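# Push the heat sealer's loaded drawer closed until sealed

## Task

Slide the heat sealer's loaded drawer all the way in. At the end, the sealer's light must show blue, the seal sheet must still sit centred and squarely aligned on the plate, and the sealing frame must still rest on the sheet. All of this must hold without the robot supporting anything, and the gripper must have released and backed away.

## Robot and tools

Robot: a single arm with a two-finger parallel gripper. Fingers point along the gripper's +z axis and close along its y axis. The reported end_effector_position is the point between the finger pads, roughly 1 cm behind the tips.

Frame: the scene frame has its origin on the table top under the arm's base, +z up, +x forward from the base, +y to the left when facing +x. Positions are in metres, orientations are quaternions written w first (qw, qx, qy, qz). The base may sit slightly tilted, and the printed hand position can be off, more so when reaching far. Motions often finish a centimetre or more from the command, usually low.

The sealer: when its drawer is pushed fully home and stays there, it locks and runs a cycle on its own. Light colours: green = ready, amber = locked and cycling, blue = sealed, red = drawer not fully home or cycle failed. To retry, pull the drawer out until green, then push it fully in again. The sealer is loose on the table; it must finish within about a finger's width of its start, upright and barely rotated, so push the drawer gently and along its axis rather than shoving the whole unit. Keep the sheet and frame from sliding. Occasionally something may tug a held part or nudge a loose object. Knocking anything off the table ends the scene.

Tool execute_actions, argument "actions": a list holding one item or nothing. Empty list = just read the state. An action is {"rows": [...], "steps": n} with n from 1 to 15 (default 15), each step 1/30 s; each row drives one step and the final row repeats if rows run out. A wait is {"steps": n} with n up to 300, counted from the previous result (your thinking time counts). Optional "pictures": true/false. Each row is 8 numbers: x, y, z, qw, qx, qy, qz, opening. x, y, z and the quaternion are an absolute target pose for the gripper in the scene frame (not an offset). The opening runs from -1 (closed) to +1 (fully open, 0.094 m). A call is rejected, and nothing is sent, if the target lies more than 0.6 m from the last reported position along any gripper axis. Resend the desired quaternion in every row to hold orientation.

Every control step, the command is clipped to within 70 mm and 16 degrees of the measured pose, and damped inverse kinematics chase it, favouring position over orientation. After an action ends the arm only continues to the last clipped pose, so check the result and send the remainder. A commanded shift of only a few mm may produce no motion.

Tool move: "target" is one 8-number row, same meaning as above (absolute pose plus opening); "speed" is the path's top speed in m/s, 0.002 to 0.5, default 0.25 (rotation capped at twice that in rad/s). It follows a straight path lasting 0.5 to 10 s, truncated at 10 s. The opening is applied at the start. It does not slow for obstacles: faster moves hit harder, and aiming farther beyond a contact presses harder, so approach the drawer slowly with a target just past where it should end. The result adds a "move:" line: done (settled near target) or off_target, moving, held, fault; limits=paced means the pose was clipped, limits=held means a safety check blocked some steps (afterwards the arm may surge faster than speed). Distance to target is reported.

Tool wait: "seconds" 0 to 10; lets the scene run with no new command. Useful for watching the light change.

Tool zoom_image: "camera" is cam_high, cam_low or cam_wrist; "region" is [x0, y0, x1, y1] in that camera's pixels, origin top-left, at most 504x504. Full images: cam_high and cam_low 672x504, cam_wrist 616x616.

Tool finished_scene: "scene" is the number of the current scene; ends it permanently and reports success. Only call it once the light is blue and the gripper has released and moved clear.

Result lines: the state gives the gripper pose; Joint positions/velocities list waist, shoulder, elbow, wrist pitch, wrist yaw, wrist roll (rad, rad/s), then finger gap (m). grip_measured is the finger opening on the command scale; to grasp, command about 0.03 below it. "pose unreachable" and HELD mean the clearance check altered or blocked the command on those steps. "Hand target" is the pose the controller now drives toward. Joint torques include offsets and noise. A MOTOR HOT line warns of heating from sustained load; at 100 °C an OVER-TEMPERATURE FAULT drops the arm. Avoid faults, drops, slams, hard hits and very hard pushes.

Each tool is called after ">>>" as name(argument=value, ...) on one line, values as JSON.

## Session

I'll start by looking at the current state of the scene.

>>> execute_actions(actions=[])

Scene clock: 0.00 s of 5400.00 s.
end_effector_position=(+0.3120, -0.1703, +0.2421) grip_measured=+1.000 end_effector_quat_wxyz=(-0.356, -0.158, +0.899, -0.200)
Joint positions: [ 0.077  1.308  0.884 -1.365  0.761 -0.145  0.094]
Joint velocities: [-0.024 -0.015  0.002  0.012  0.007  0.007  0.   ]
Joint torques (N m, as the arm reports them, + toward a larger angle): no reading
Hand target: +0.317, -0.171, +0.243; -0.352, -0.156, +0.901, -0.201

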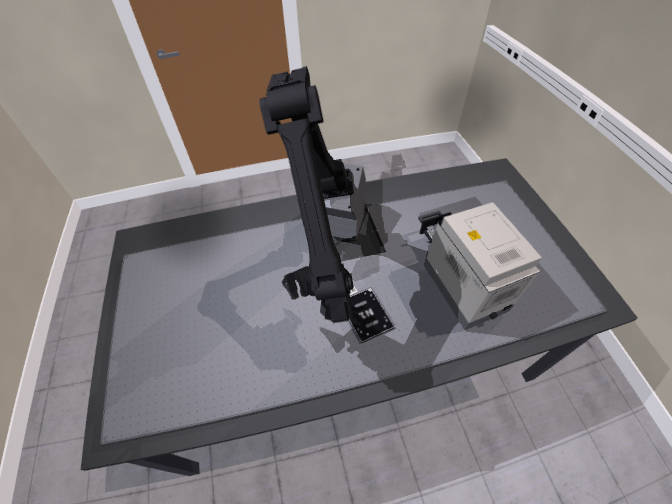

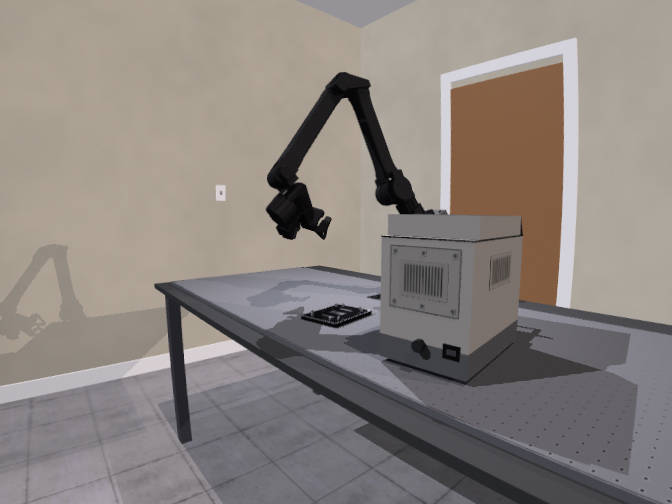

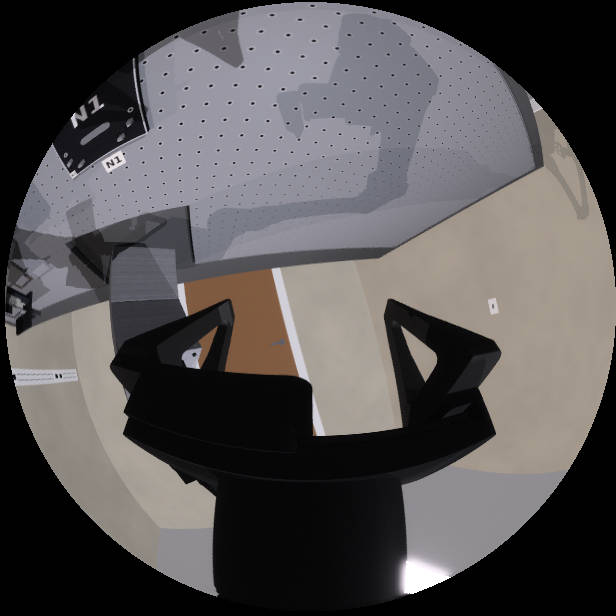

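>>> zoom_image(camera="cam_high", region=[340, 150, 580, 350])

Region (340, 150, 580, 350) of cam_high's 672x504 image, scaled by 2.100, with more detail than that image has.

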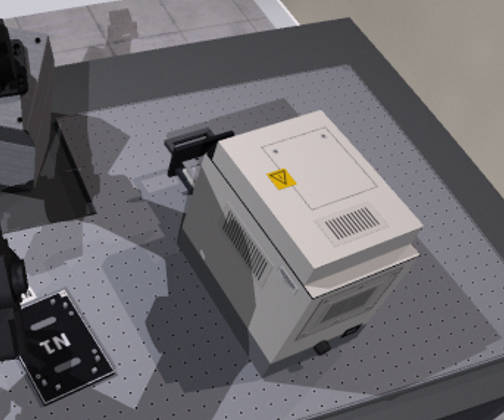

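>>> zoom_image(camera="cam_high", region=[390, 180, 490, 260])

>>> zoom_image(camera="cam_high", region=[300, 140, 420, 270])

Region (390, 180, 490, 260) of cam_high's 672x504 image, scaled by 5.040, with more detail than that image has; it fills the top 403 rows of this view, and the rest is white.

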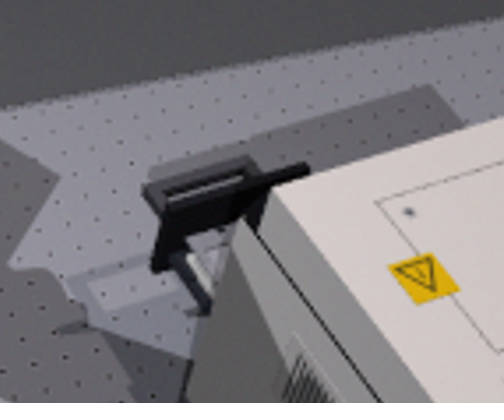

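Region (300, 140, 420, 270) of cam_high's 672x504 image, scaled by 3.877, with more detail than that image has; it fills the left 465 columns of this view, and the rest is white.

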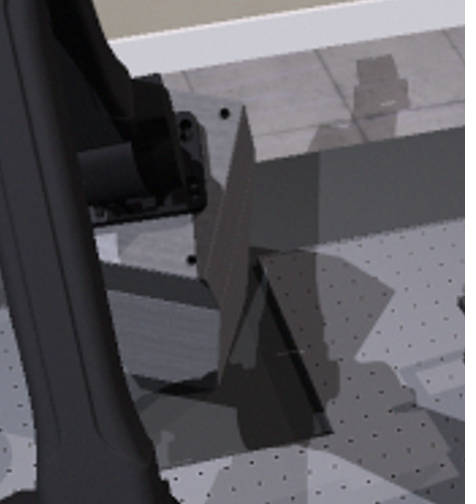

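>>> move(target=[0.25, 0.05, 0.42, 0, 0.9239, -0.3827, 0, 1], speed=0.25)

Scene clock: 64.73 s of 5400.00 s.
end_effector_position=(+0.2388, +0.0428, +0.4020) grip_measured=+1.000 end_effector_quat_wxyz=(+0.022, +0.925, -0.380, -0.002)
Joint positions: [ 1.26   0.732  0.715 -1.616  0.56  -1.261  0.094]
Joint velocities: [ 0.005 -0.015 -0.007  0.002 -0.051 -0.066  0.   ]
Joint torques (N m, as the arm reports them, + toward a larger angle): [ 1.61 -1.55 12.96  0.18 -0.19 -0.1 ]
Hand target: +0.249, +0.046, +0.417; +0.001, +0.924, -0.382, -0.001
Off the commanded pose: 0.022 m, 3 deg.
move: off_target
camera_calibration (this result's frames):
cam_wrist: T_world_to_cam=[[0.694735, 0.718268, -0.037869, -0.185929], [0.598439, -0.54802, 0.584418, -0.347012], [0.399016, -0.428678, -0.810569, 0.369658], [0, 0, 0, 1]] pos_world=[0.189337, 0.101841, 0.495393]

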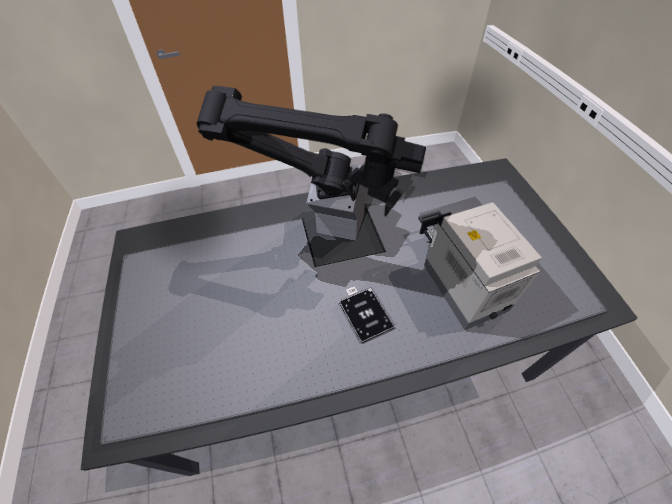

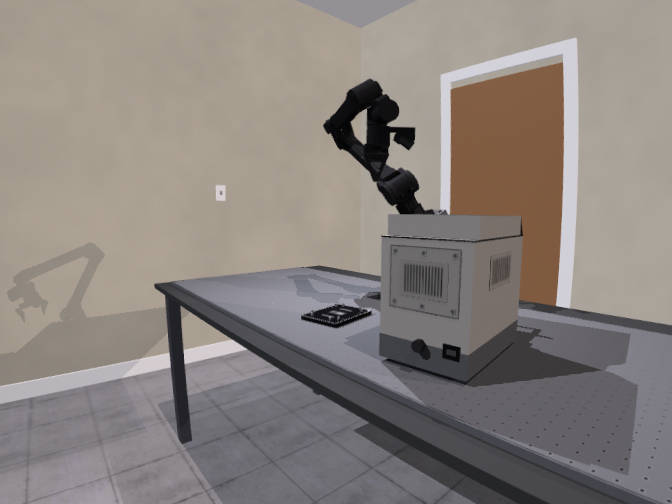

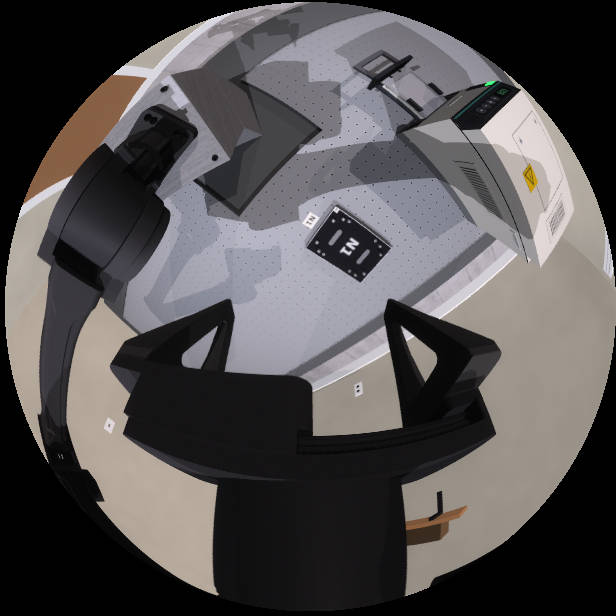

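>>> zoom_image(camera="cam_wrist", region=[330, 30, 550, 180])

Region (330, 30, 550, 180) of cam_wrist's 616x616 image, scaled by 2.291, with more detail than that image has; it fills the top 344 rows of this view, and the rest is white.

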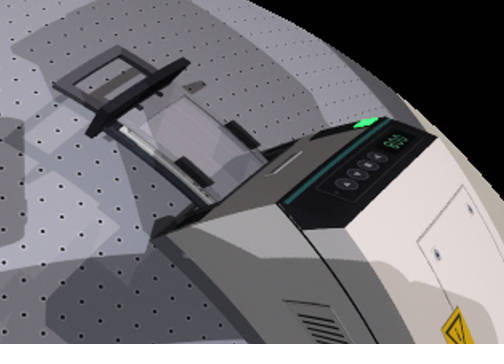

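>>> move(target=[0.06, 0.33, 0.33, 0, 1, 0, 0, 1], speed=0.25)

Scene clock: 96.20 s of 5400.00 s.
end_effector_position=(+0.0623, +0.3109, +0.3211) grip_measured=+1.000 end_effector_quat_wxyz=(+0.020, +1.000, -0.001, +0.003)
Joint positions: [ 1.834  1.736  0.863 -1.079  0.455 -1.397  0.094]
Joint velocities: [-0.024  0.005  0.002 -0.012 -0.037  0.037  0.   ]
Joint torques (N m, as the arm reports them, + toward a larger angle): [ 7.31 -7.99 11.51  0.7  -0.21 -0.09]
Hand target: +0.062, +0.327, +0.333; +0.000, +1.000, +0.000, -0.000
Off the commanded pose: 0.021 m, 2 deg.
move: off_target
camera_calibration (this result's frames):
cam_wrist: T_world_to_cam=[[-0.0106584, 0.999249, -0.0372542, -0.302603], [0.815571, 0.0302434, 0.577866, -0.238389], [0.578558, -0.0242243, -0.815281, 0.354044], [0, 0, 0, 1]] pos_world=[-0.0136374, 0.318162, 0.415129]

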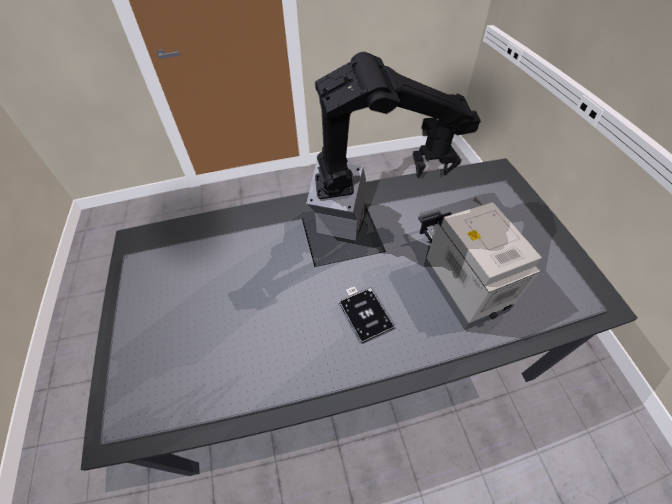

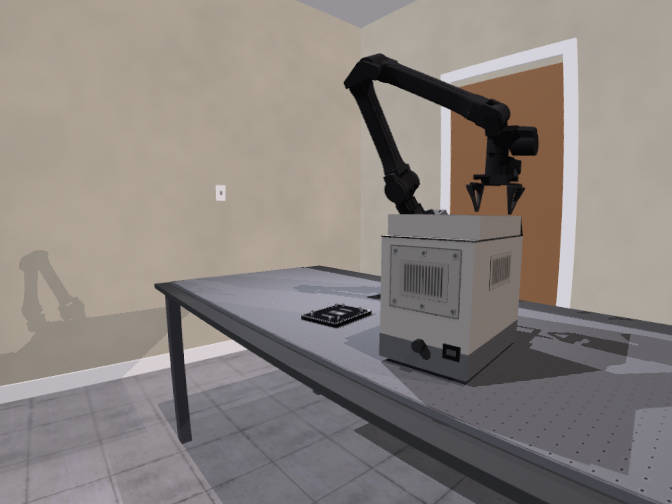

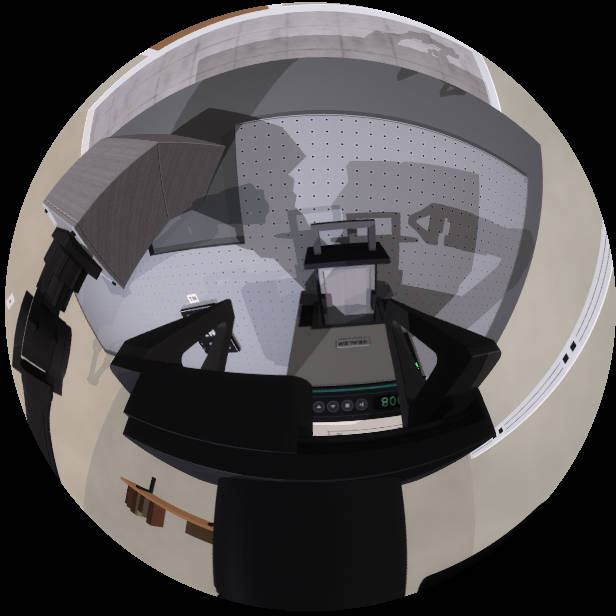

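>>> zoom_image(camera="cam_wrist", region=[260, 190, 440, 350])

Region (260, 190, 440, 350) of cam_wrist's 616x616 image, scaled by 2.800, with more detail than that image has.

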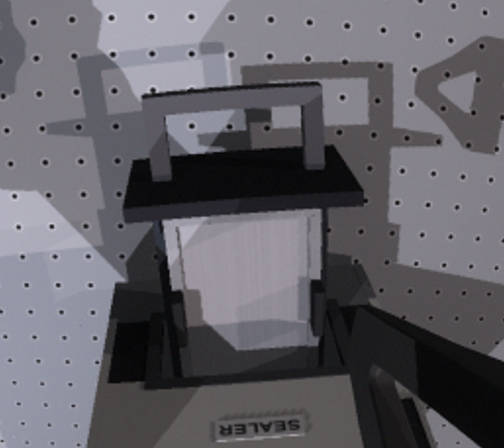

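>>> move(target=[0.02, 0.36, 0.22, 0, 0.997, 0.0767, 0, 0.3], speed=0.15)

Scene clock: 144.57 s of 5400.00 s.
end_effector_position=(+0.0149, +0.3500, +0.2205) grip_measured=+0.303 end_effector_quat_wxyz=(+0.007, +0.997, +0.083, +0.002)
Joint positions: [ 1.816  2.035  0.853 -0.732  0.466 -1.598  0.061]
Joint velocities: [-0.005 -0.015  0.002  0.007  0.081 -0.066 -0.001]
Joint torques (N m, as the arm reports them, + toward a larger angle): [ 5.53 -9.85  7.87  0.92  0.04 -0.11]
Hand target: +0.020, +0.360, +0.221; -0.000, +0.997, +0.077, +0.000
Off the commanded pose: 0.011 m, 1 deg.
move: off_target
camera_calibration (this result's frames):
cam_wrist: T_world_to_cam=[[-0.177552, 0.984055, -0.0105385, -0.343983], [0.803293, 0.151107, 0.576097, -0.184558], [0.568503, 0.0938216, -0.817314, 0.259734], [0, 0, 0, 1]] pos_world=[-0.0604804, 0.342018, 0.314982]

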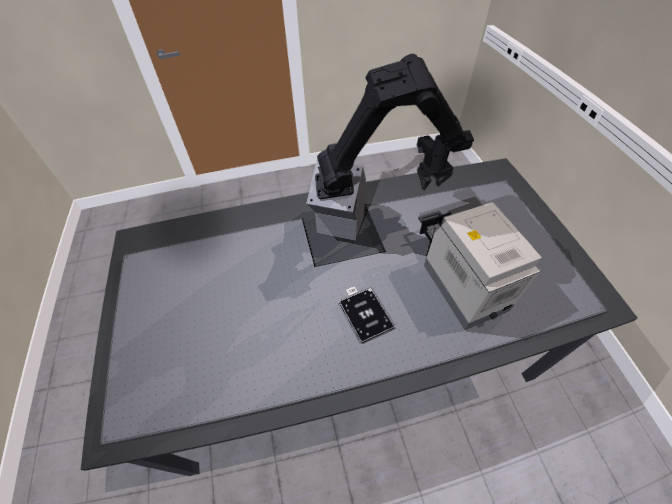

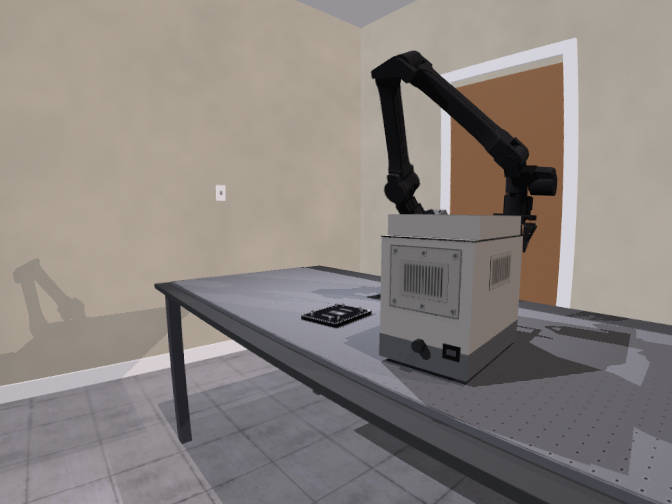

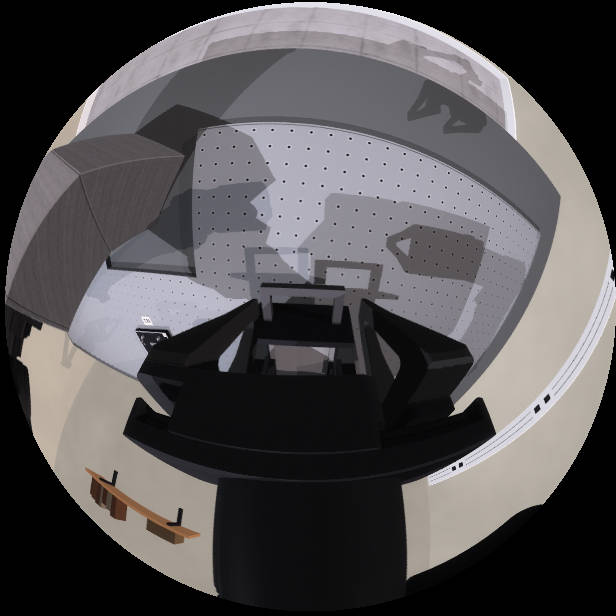

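>>> zoom_image(camera="cam_wrist", region=[230, 240, 390, 390])

Region (230, 240, 390, 390) of cam_wrist's 616x616 image, scaled by 3.150, with more detail than that image has; it fills the top 472 rows of this view, and the rest is white.

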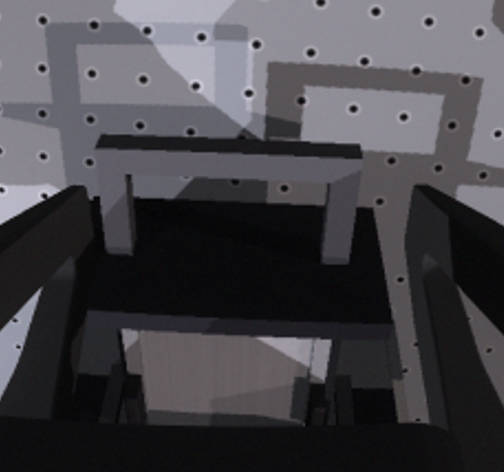

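>>> move(target=[0.018, 0.352, 0.105, -0.0071, 0.9929, 0.0808, 0.0869, 0.0], speed=0.1)

Scene clock: 184.00 s of 5400.00 s.
end_effector_position=(+0.0153, +0.3552, +0.1106) grip_measured=+0.003 end_effector_quat_wxyz=(-0.011, +0.993, +0.081, +0.088)
Joint positions: [ 1.743  2.323  0.819 -0.323  0.659 -1.699  0.047]
Joint velocities: [-0.005  0.005  0.007  0.007  0.022 -0.022  0.001]
Joint torques (N m, as the arm reports them, + toward a larger angle): [  5.97 -10.53   3.34   0.96   0.18  -0.12]
Hand target: +0.018, +0.353, +0.106; -0.007, +0.993, +0.081, +0.087
Off the commanded pose: 0.007 m, 1 deg.
move: done
camera_calibration (this result's frames):
cam_wrist: T_world_to_cam=[[-0.175765, 0.984382, 0.00996375, -0.352634], [0.695209, 0.116953, 0.709229, -0.123255], [0.696987, 0.131584, -0.704907, 0.141383], [0, 0, 0, 1]] pos_world=[-0.0748342, 0.342938, 0.190592]

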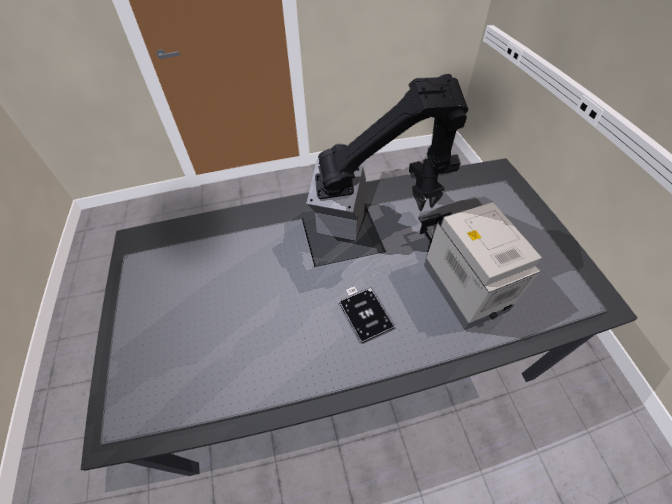

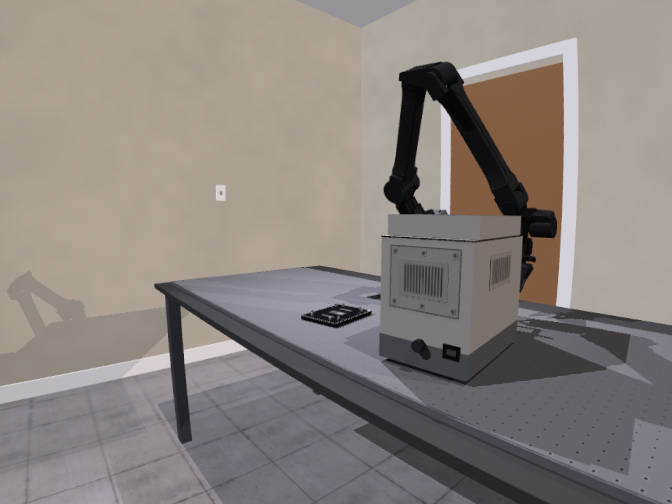

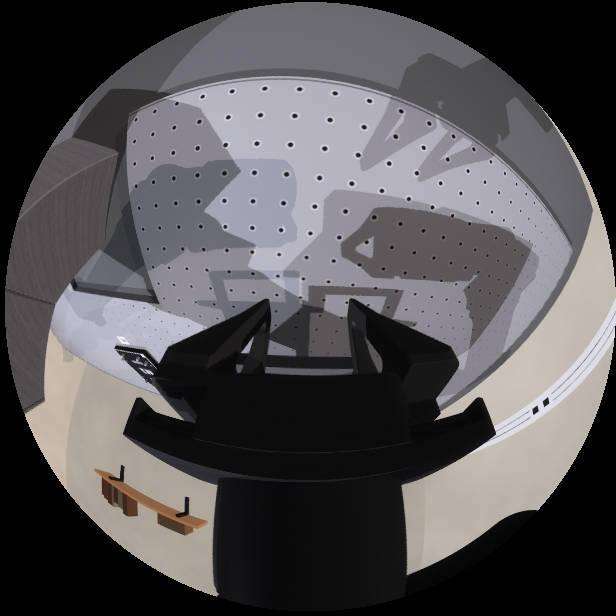

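>>> zoom_image(camera="cam_wrist", region=[200, 270, 420, 400])

>>> zoom_image(camera="cam_high", region=[390, 140, 510, 260])

Region (200, 270, 420, 400) of cam_wrist's 616x616 image, scaled by 2.291, with more detail than that image has; it fills the top 298 rows of this view, and the rest is white.

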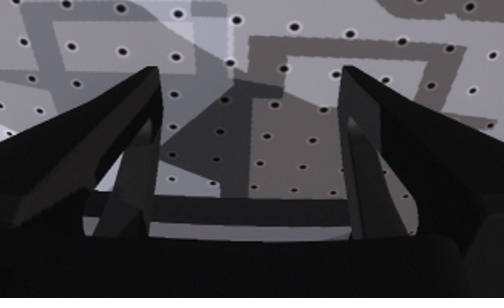

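Region (390, 140, 510, 260) of cam_high's 672x504 image, scaled by 4.200, with more detail than that image has.

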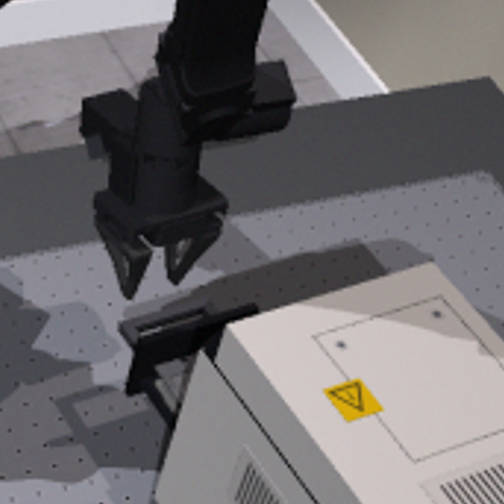

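>>> move(target=[0.0736, 0.3547, 0.106, -0.0071, 0.9929, 0.0808, 0.0869, 0.0], speed=0.02)

Scene clock: 213.93 s of 5400.00 s.
end_effector_position=(+0.0652, +0.3541, +0.1047) grip_measured=+0.003 end_effector_quat_wxyz=(-0.005, +0.992, +0.088, +0.086)
Joint positions: [ 1.605  2.262  0.798 -0.271  0.687 -1.876  0.047]
Joint velocities: [-0.005 -0.015  0.007 -0.012  0.007 -0.081  0.001]
Joint torques (N m, as the arm reports them, + toward a larger angle): [  6.23 -11.53   2.68   1.     0.26  -0.11]
Hand target: +0.073, +0.355, +0.106; -0.007, +0.993, +0.081, +0.087
Off the commanded pose: 0.009 m, 1 deg.
move: done
camera_calibration (this result's frames):
cam_wrist: T_world_to_cam=[[-0.187403, 0.982273, -0.00436202, -0.339665], [0.695078, 0.135746, 0.706002, -0.159925], [0.694079, 0.129275, -0.708196, 0.103897], [0, 0, 0, 1]] pos_world=[-0.0246063, 0.341921, 0.185005]

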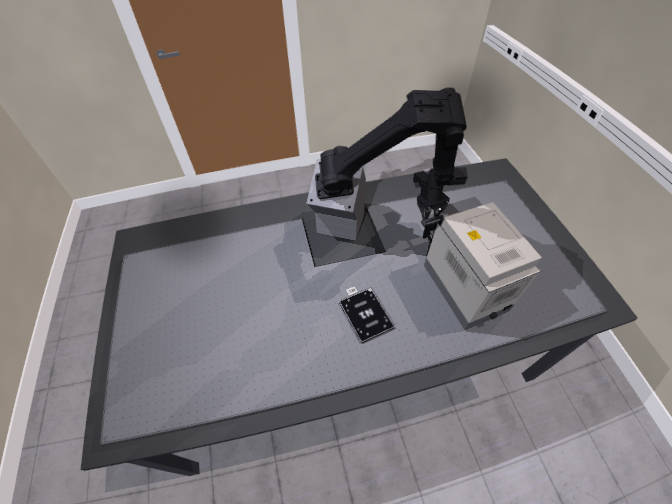

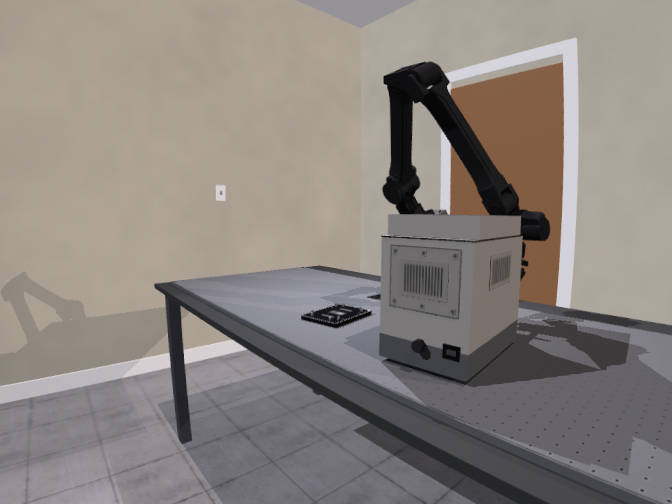

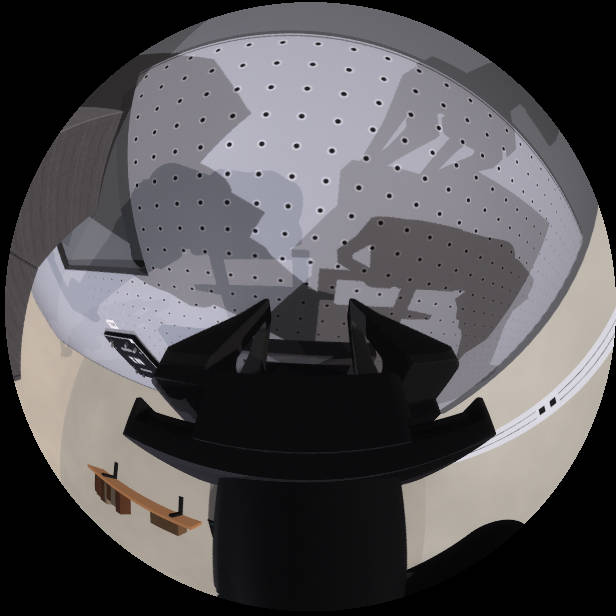

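>>> move(target=[0.035, 0.349, 0.108, -0.0071, 0.9929, 0.0808, 0.0869, 0.0], speed=0.05)

>>> move(target=[0.03, 0.347, 0.106, 0.0057, 0.9905, -0.0432, 0.1304, -1], speed=0.1)

Scene clock: 249.47 s of 5400.00 s.
end_effector_position=(+0.0421, +0.3549, +0.1109) grip_measured=+0.003 end_effector_quat_wxyz=(-0.014, +0.993, +0.075, +0.088)
Joint positions: [ 1.673  2.279  0.798 -0.288  0.675 -1.775  0.047]
Joint velocities: [-0.005  0.015 -0.002 -0.012 -0.007  0.022 -0.   ]
Joint torques (N m, as the arm reports them, + toward a larger angle): [ 8.94 -9.75  2.81  0.24 -0.04  0.07]
Hand target: +0.035, +0.349, +0.108; -0.007, +0.993, +0.081, +0.087
Off the commanded pose: 0.010 m, 1 deg.
move: done
camera_calibration (this result's frames):
cam_wrist: T_world_to_cam=[[-0.163124, 0.986481, 0.0157025, -0.349541], [0.697239, 0.104005, 0.709253, -0.13756], [0.698031, 0.126645, -0.704779, 0.124675], [0, 0, 0, 1]] pos_world=[-0.0481334, 0.343333, 0.190921]

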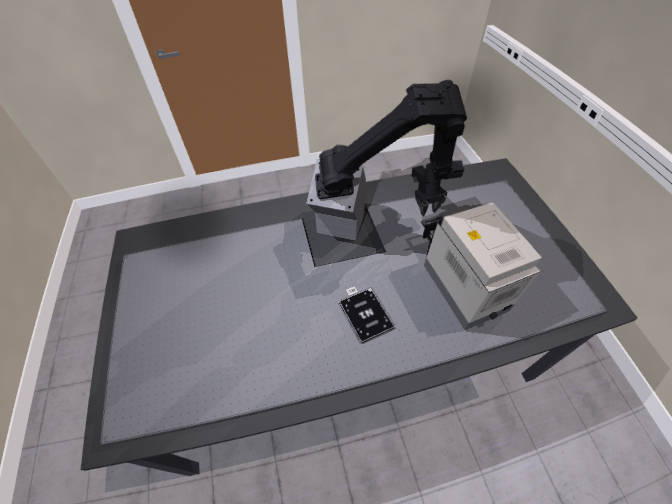

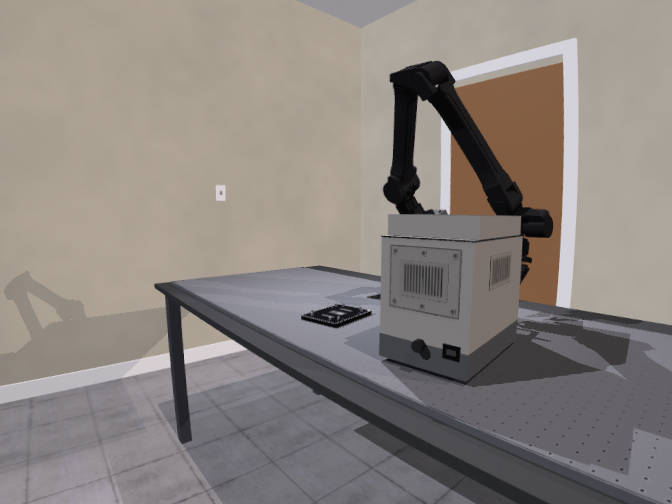

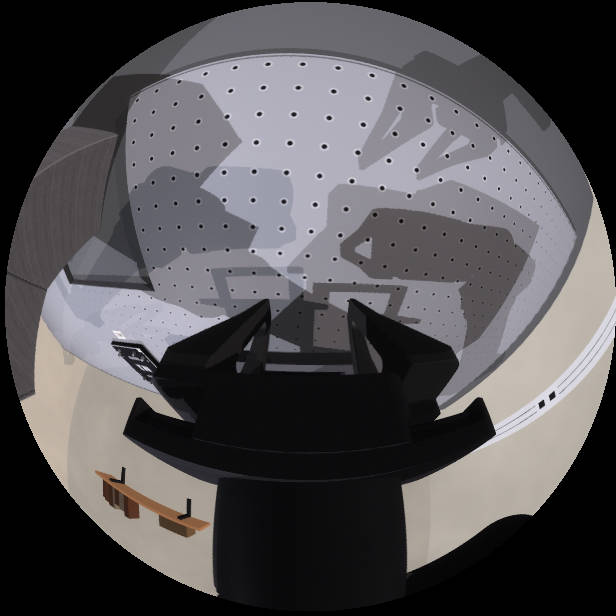

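Scene clock: 251.20 s of 5400.00 s.
end_effector_position=(+0.0353, +0.3410, +0.1063) grip_measured=-0.979 end_effector_quat_wxyz=(+0.009, +0.991, -0.045, +0.127)
Joint positions: [ 1.715  2.334  0.826 -0.388  0.744 -1.427  0.001]
Joint velocities: [-0.005 -0.005  0.012  0.012  0.051 -0.022  0.001]
Joint torques (N m, as the arm reports them, + toward a larger angle): [ 9.23 -9.93  4.75  0.07  0.25  0.08]
Hand target: +0.030, +0.347, +0.106; +0.006, +0.991, -0.043, +0.130
Off the commanded pose: 0.008 m, 1 deg.
move: done
camera_calibration (this result's frames):
cam_wrist: T_world_to_cam=[[0.079124, 0.996848, -0.00569811, -0.346634], [0.645898, -0.046912, 0.761981, -0.0804561], [0.759312, -0.0639713, -0.647575, 0.184632], [0, 0, 0, 1]] pos_world=[-0.0607996, 0.353578, 0.178894]

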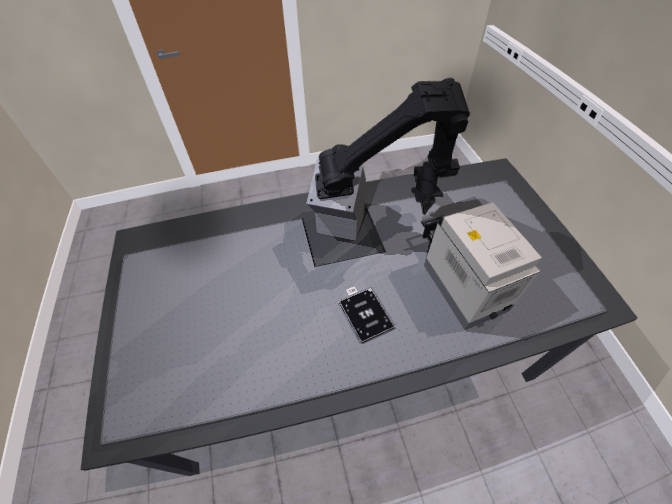

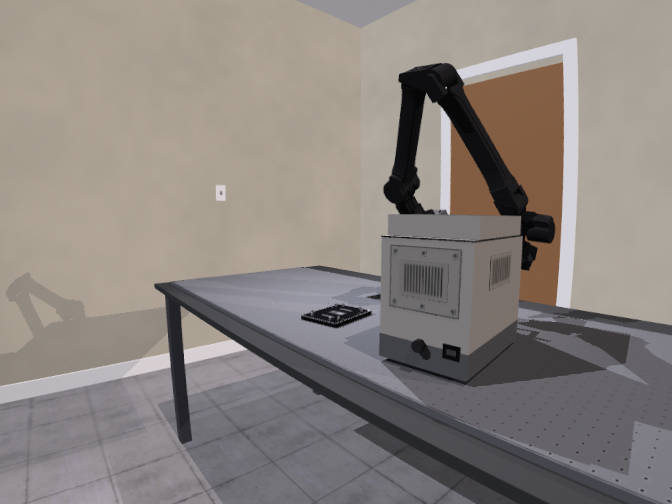

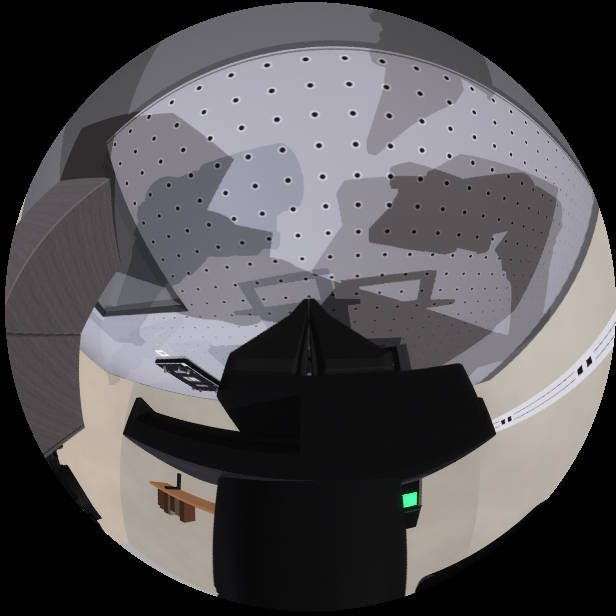

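>>> move(target=[0.093, 0.36, 0.107, 0.0057, 0.9905, -0.0432, 0.1304, -1], speed=0.02)

Scene clock: 263.20 s of 5400.00 s.
end_effector_position=(+0.0818, +0.3477, +0.1037) grip_measured=-0.979 end_effector_quat_wxyz=(+0.016, +0.991, -0.029, +0.130)
Joint positions: [ 1.595  2.281  0.827 -0.345  0.783 -1.612  0.001]
Joint velocities: [-0.015  0.005 -0.002 -0.002  0.007  0.022 -0.001]
Joint torques (N m, as the arm reports them, + toward a larger angle): [  6.43 -12.2    4.71   0.89   0.3   -0.1 ]
Hand target: +0.093, +0.360, +0.107; +0.005, +0.990, -0.043, +0.131
Off the commanded pose: 0.017 m, 2 deg.
move: off_target
camera_calibration (this result's frames):
cam_wrist: T_world_to_cam=[[0.0486132, 0.99853, -0.0239579, -0.353232], [0.643269, -0.0129498, 0.765531, -0.120119], [0.764096, -0.0526263, -0.642953, 0.143228], [0, 0, 0, 1]] pos_world=[-0.0149993, 0.358695, 0.17558]

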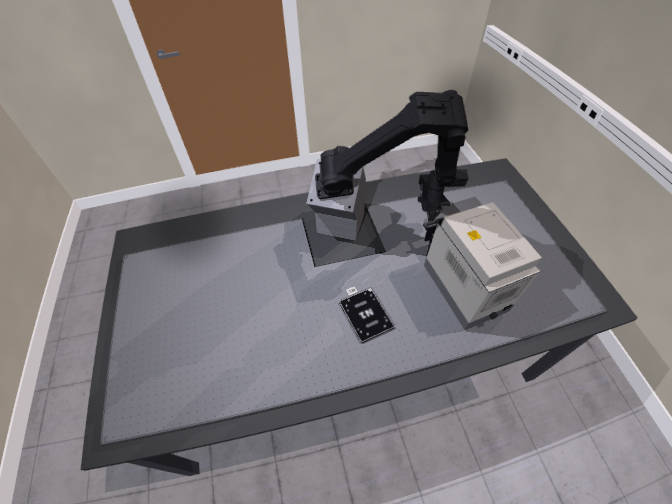

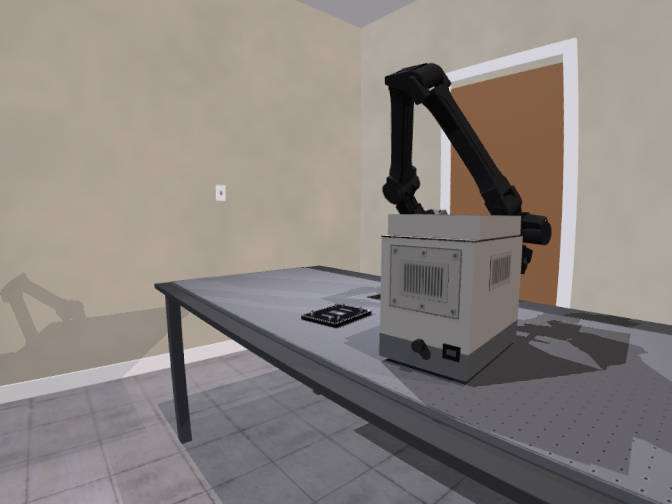

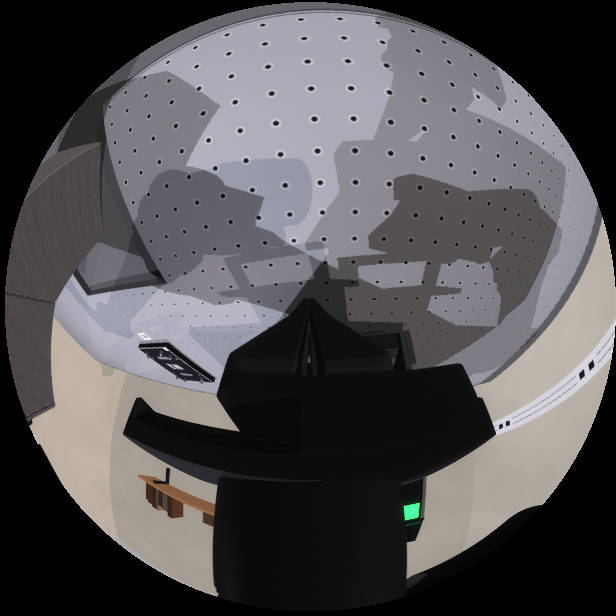

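>>> zoom_image(camera="cam_high", region=[390, 160, 490, 260])

Region (390, 160, 490, 260) of cam_high's 672x504 image, scaled by 5.040, with more detail than that image has.

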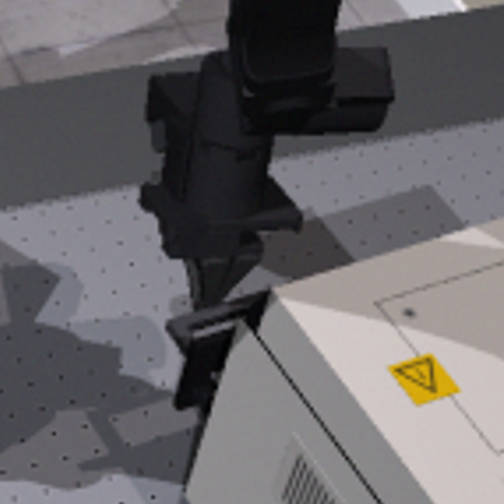

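>>> move(target=[0.151, 0.3775, 0.111, 0.0057, 0.9905, -0.0432, 0.1304, -1], speed=0.02)

Scene clock: 277.27 s of 5400.00 s.
end_effector_position=(+0.1362, +0.3664, +0.1072) grip_measured=-0.979 end_effector_quat_wxyz=(+0.016, +0.991, -0.027, +0.127)
Joint positions: [ 1.48   2.218  0.871 -0.338  0.799 -1.778  0.001]
Joint velocities: [ 0.005  0.015 -0.002 -0.002  0.022 -0.007 -0.   ]
Joint torques (N m, as the arm reports them, + toward a larger angle): [  6.85 -12.43   5.21   1.02   0.31  -0.12]
Hand target: +0.151, +0.377, +0.112; +0.006, +0.990, -0.043, +0.131
Off the commanded pose: 0.019 m, 2 deg.
move: off_target
camera_calibration (this result's frames):
cam_wrist: T_world_to_cam=[[0.0444417, 0.998689, -0.0253863, -0.373792], [0.646917, -0.00940526, 0.762503, -0.15902], [0.761265, -0.0503097, -0.646487, 0.104826], [0, 0, 0, 1]] pos_world=[0.0396846, 0.37708, 0.179532]

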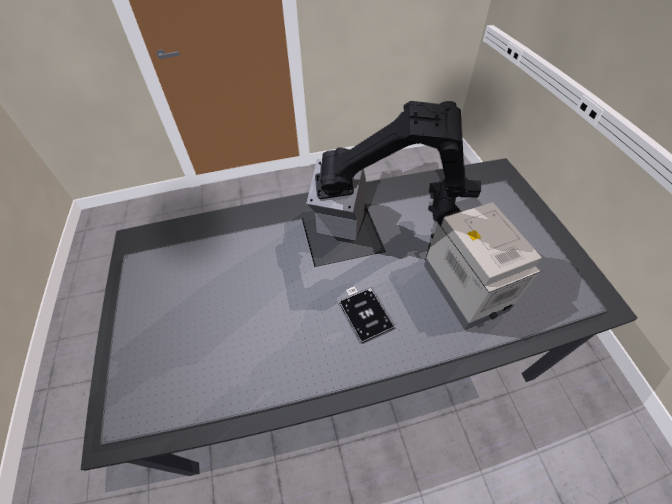

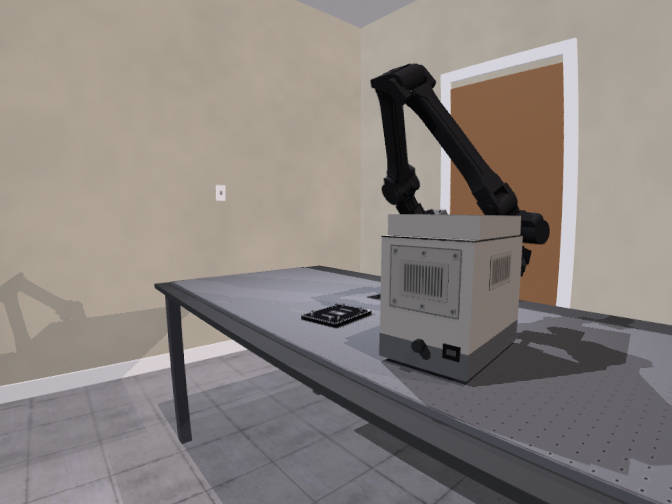

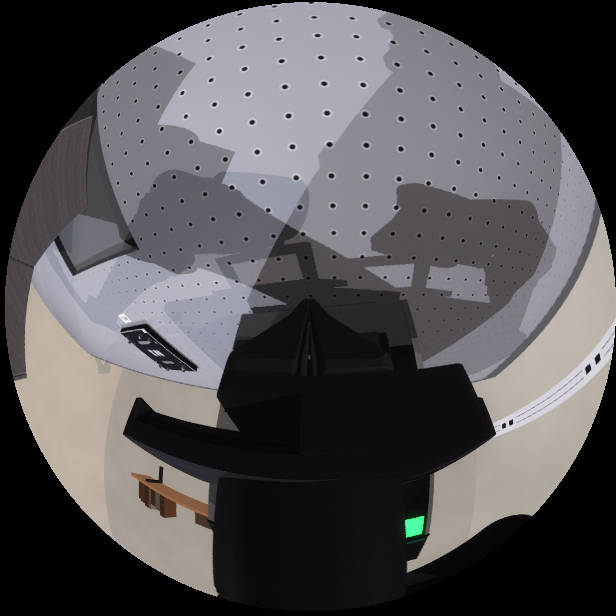

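>>> move(target=[0.1805, 0.383, 0.112, 0.0057, 0.9905, -0.0432, 0.1304, -1], speed=0.015)

Scene clock: 285.27 s of 5400.00 s.
end_effector_position=(+0.1477, +0.3651, +0.1057) grip_measured=-0.980 end_effector_quat_wxyz=(+0.022, +0.993, -0.006, +0.119)
Joint positions: [ 1.448  2.202  0.874 -0.337  0.788 -1.857  0.001]
Joint velocities: [-0.005 -0.015  0.007  0.012  0.022  0.007 -0.   ]
Joint torques (N m, as the arm reports them, + toward a larger angle): [  4.43 -13.37   6.76   1.24   0.93  -0.1 ]
Hand target: +0.180, +0.381, +0.113; +0.006, +0.990, -0.043, +0.131
Off the commanded pose: 0.038 m, 5 deg.
move: off_target
camera_calibration (this result's frames):
cam_wrist: T_world_to_cam=[[0.00430558, 0.99916, -0.0407453, -0.365636], [0.660239, 0.0277616, 0.750543, -0.179575], [0.751044, -0.0301331, -0.659565, 0.0906044], [0, 0, 0, 1]] pos_world=[0.0520885, 0.373044, 0.17964]

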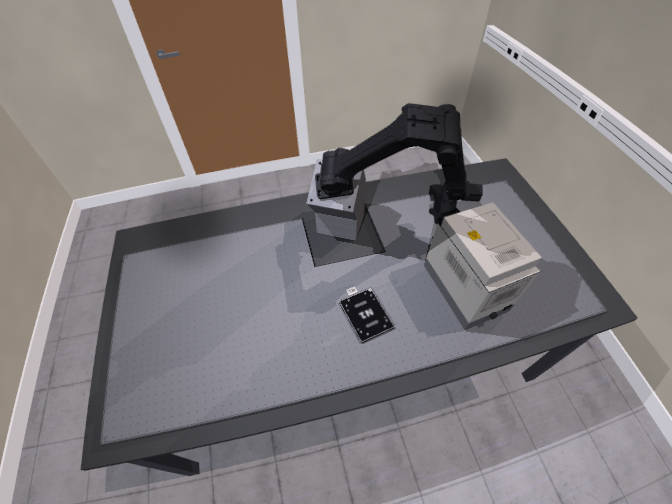

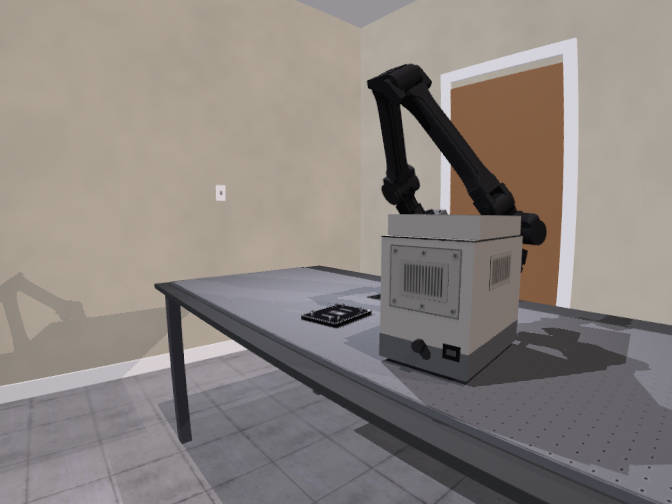

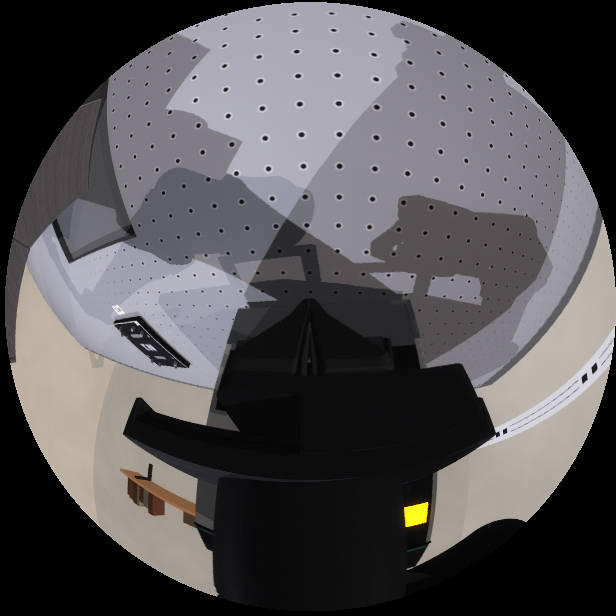

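>>> move(target=[0.125, 0.362, 0.11, 0.0057, 0.9905, -0.0432, 0.1304, -1], speed=0.04)

Scene clock: 289.60 s of 5400.00 s.
end_effector_position=(+0.1324, +0.3617, +0.1114) grip_measured=-0.980 end_effector_quat_wxyz=(+0.007, +0.991, -0.046, +0.128)
Joint positions: [ 1.49   2.202  0.846 -0.321  0.794 -1.735  0.001]
Joint velocities: [-0.005 -0.015 -0.002 -0.007 -0.051  0.007  0.   ]
Joint torques (N m, as the arm reports them, + toward a larger angle): [ 10.13 -10.07   3.07   1.02   0.26   0.07]
Hand target: +0.125, +0.362, +0.110; +0.006, +0.991, -0.043, +0.130
Off the commanded pose: 0.008 m, 0 deg.
move: done
camera_calibration (this result's frames):
cam_wrist: T_world_to_cam=[[0.0798895, 0.9968, -0.00264647, -0.375316], [0.644656, -0.0496412, 0.762859, -0.144974], [0.760287, -0.0626505, -0.646559, 0.1148], [0, 0, 0, 1]] pos_world=[0.0361613, 0.374111, 0.183827]

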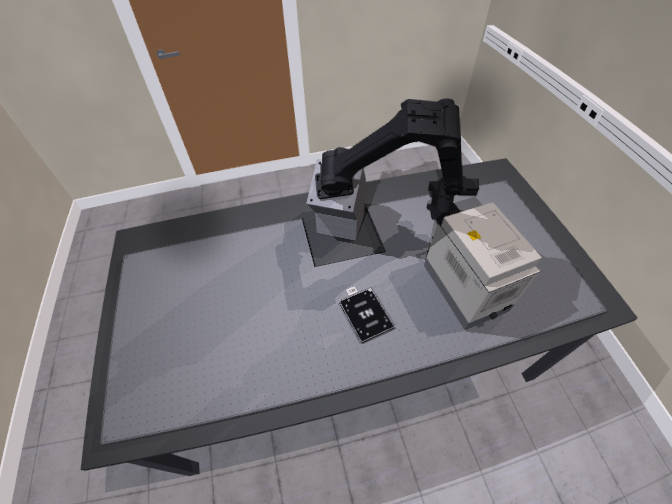

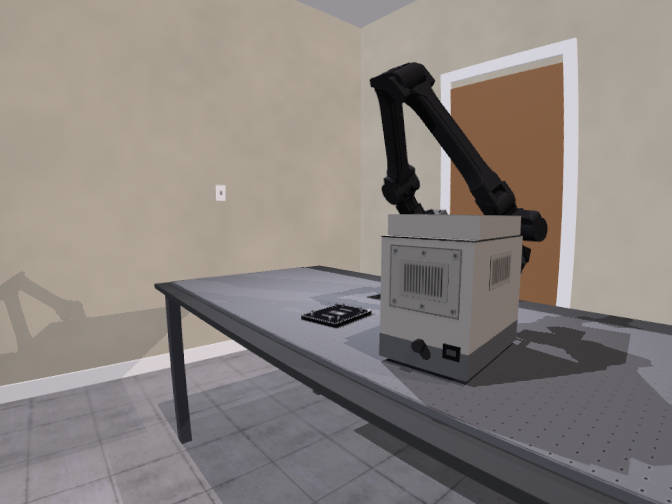

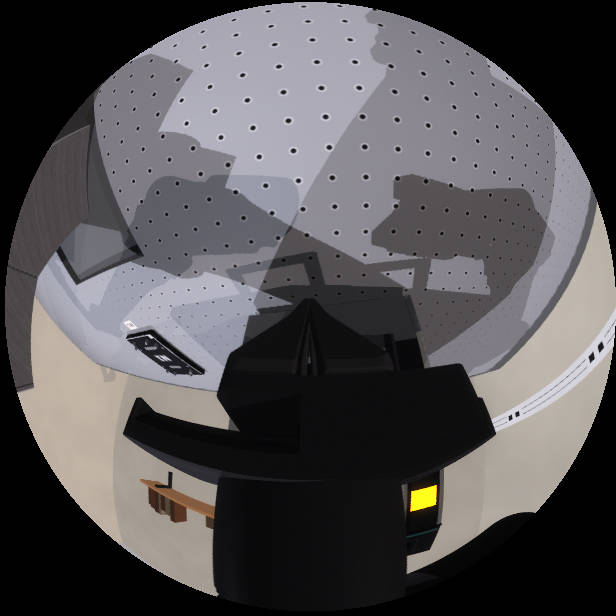

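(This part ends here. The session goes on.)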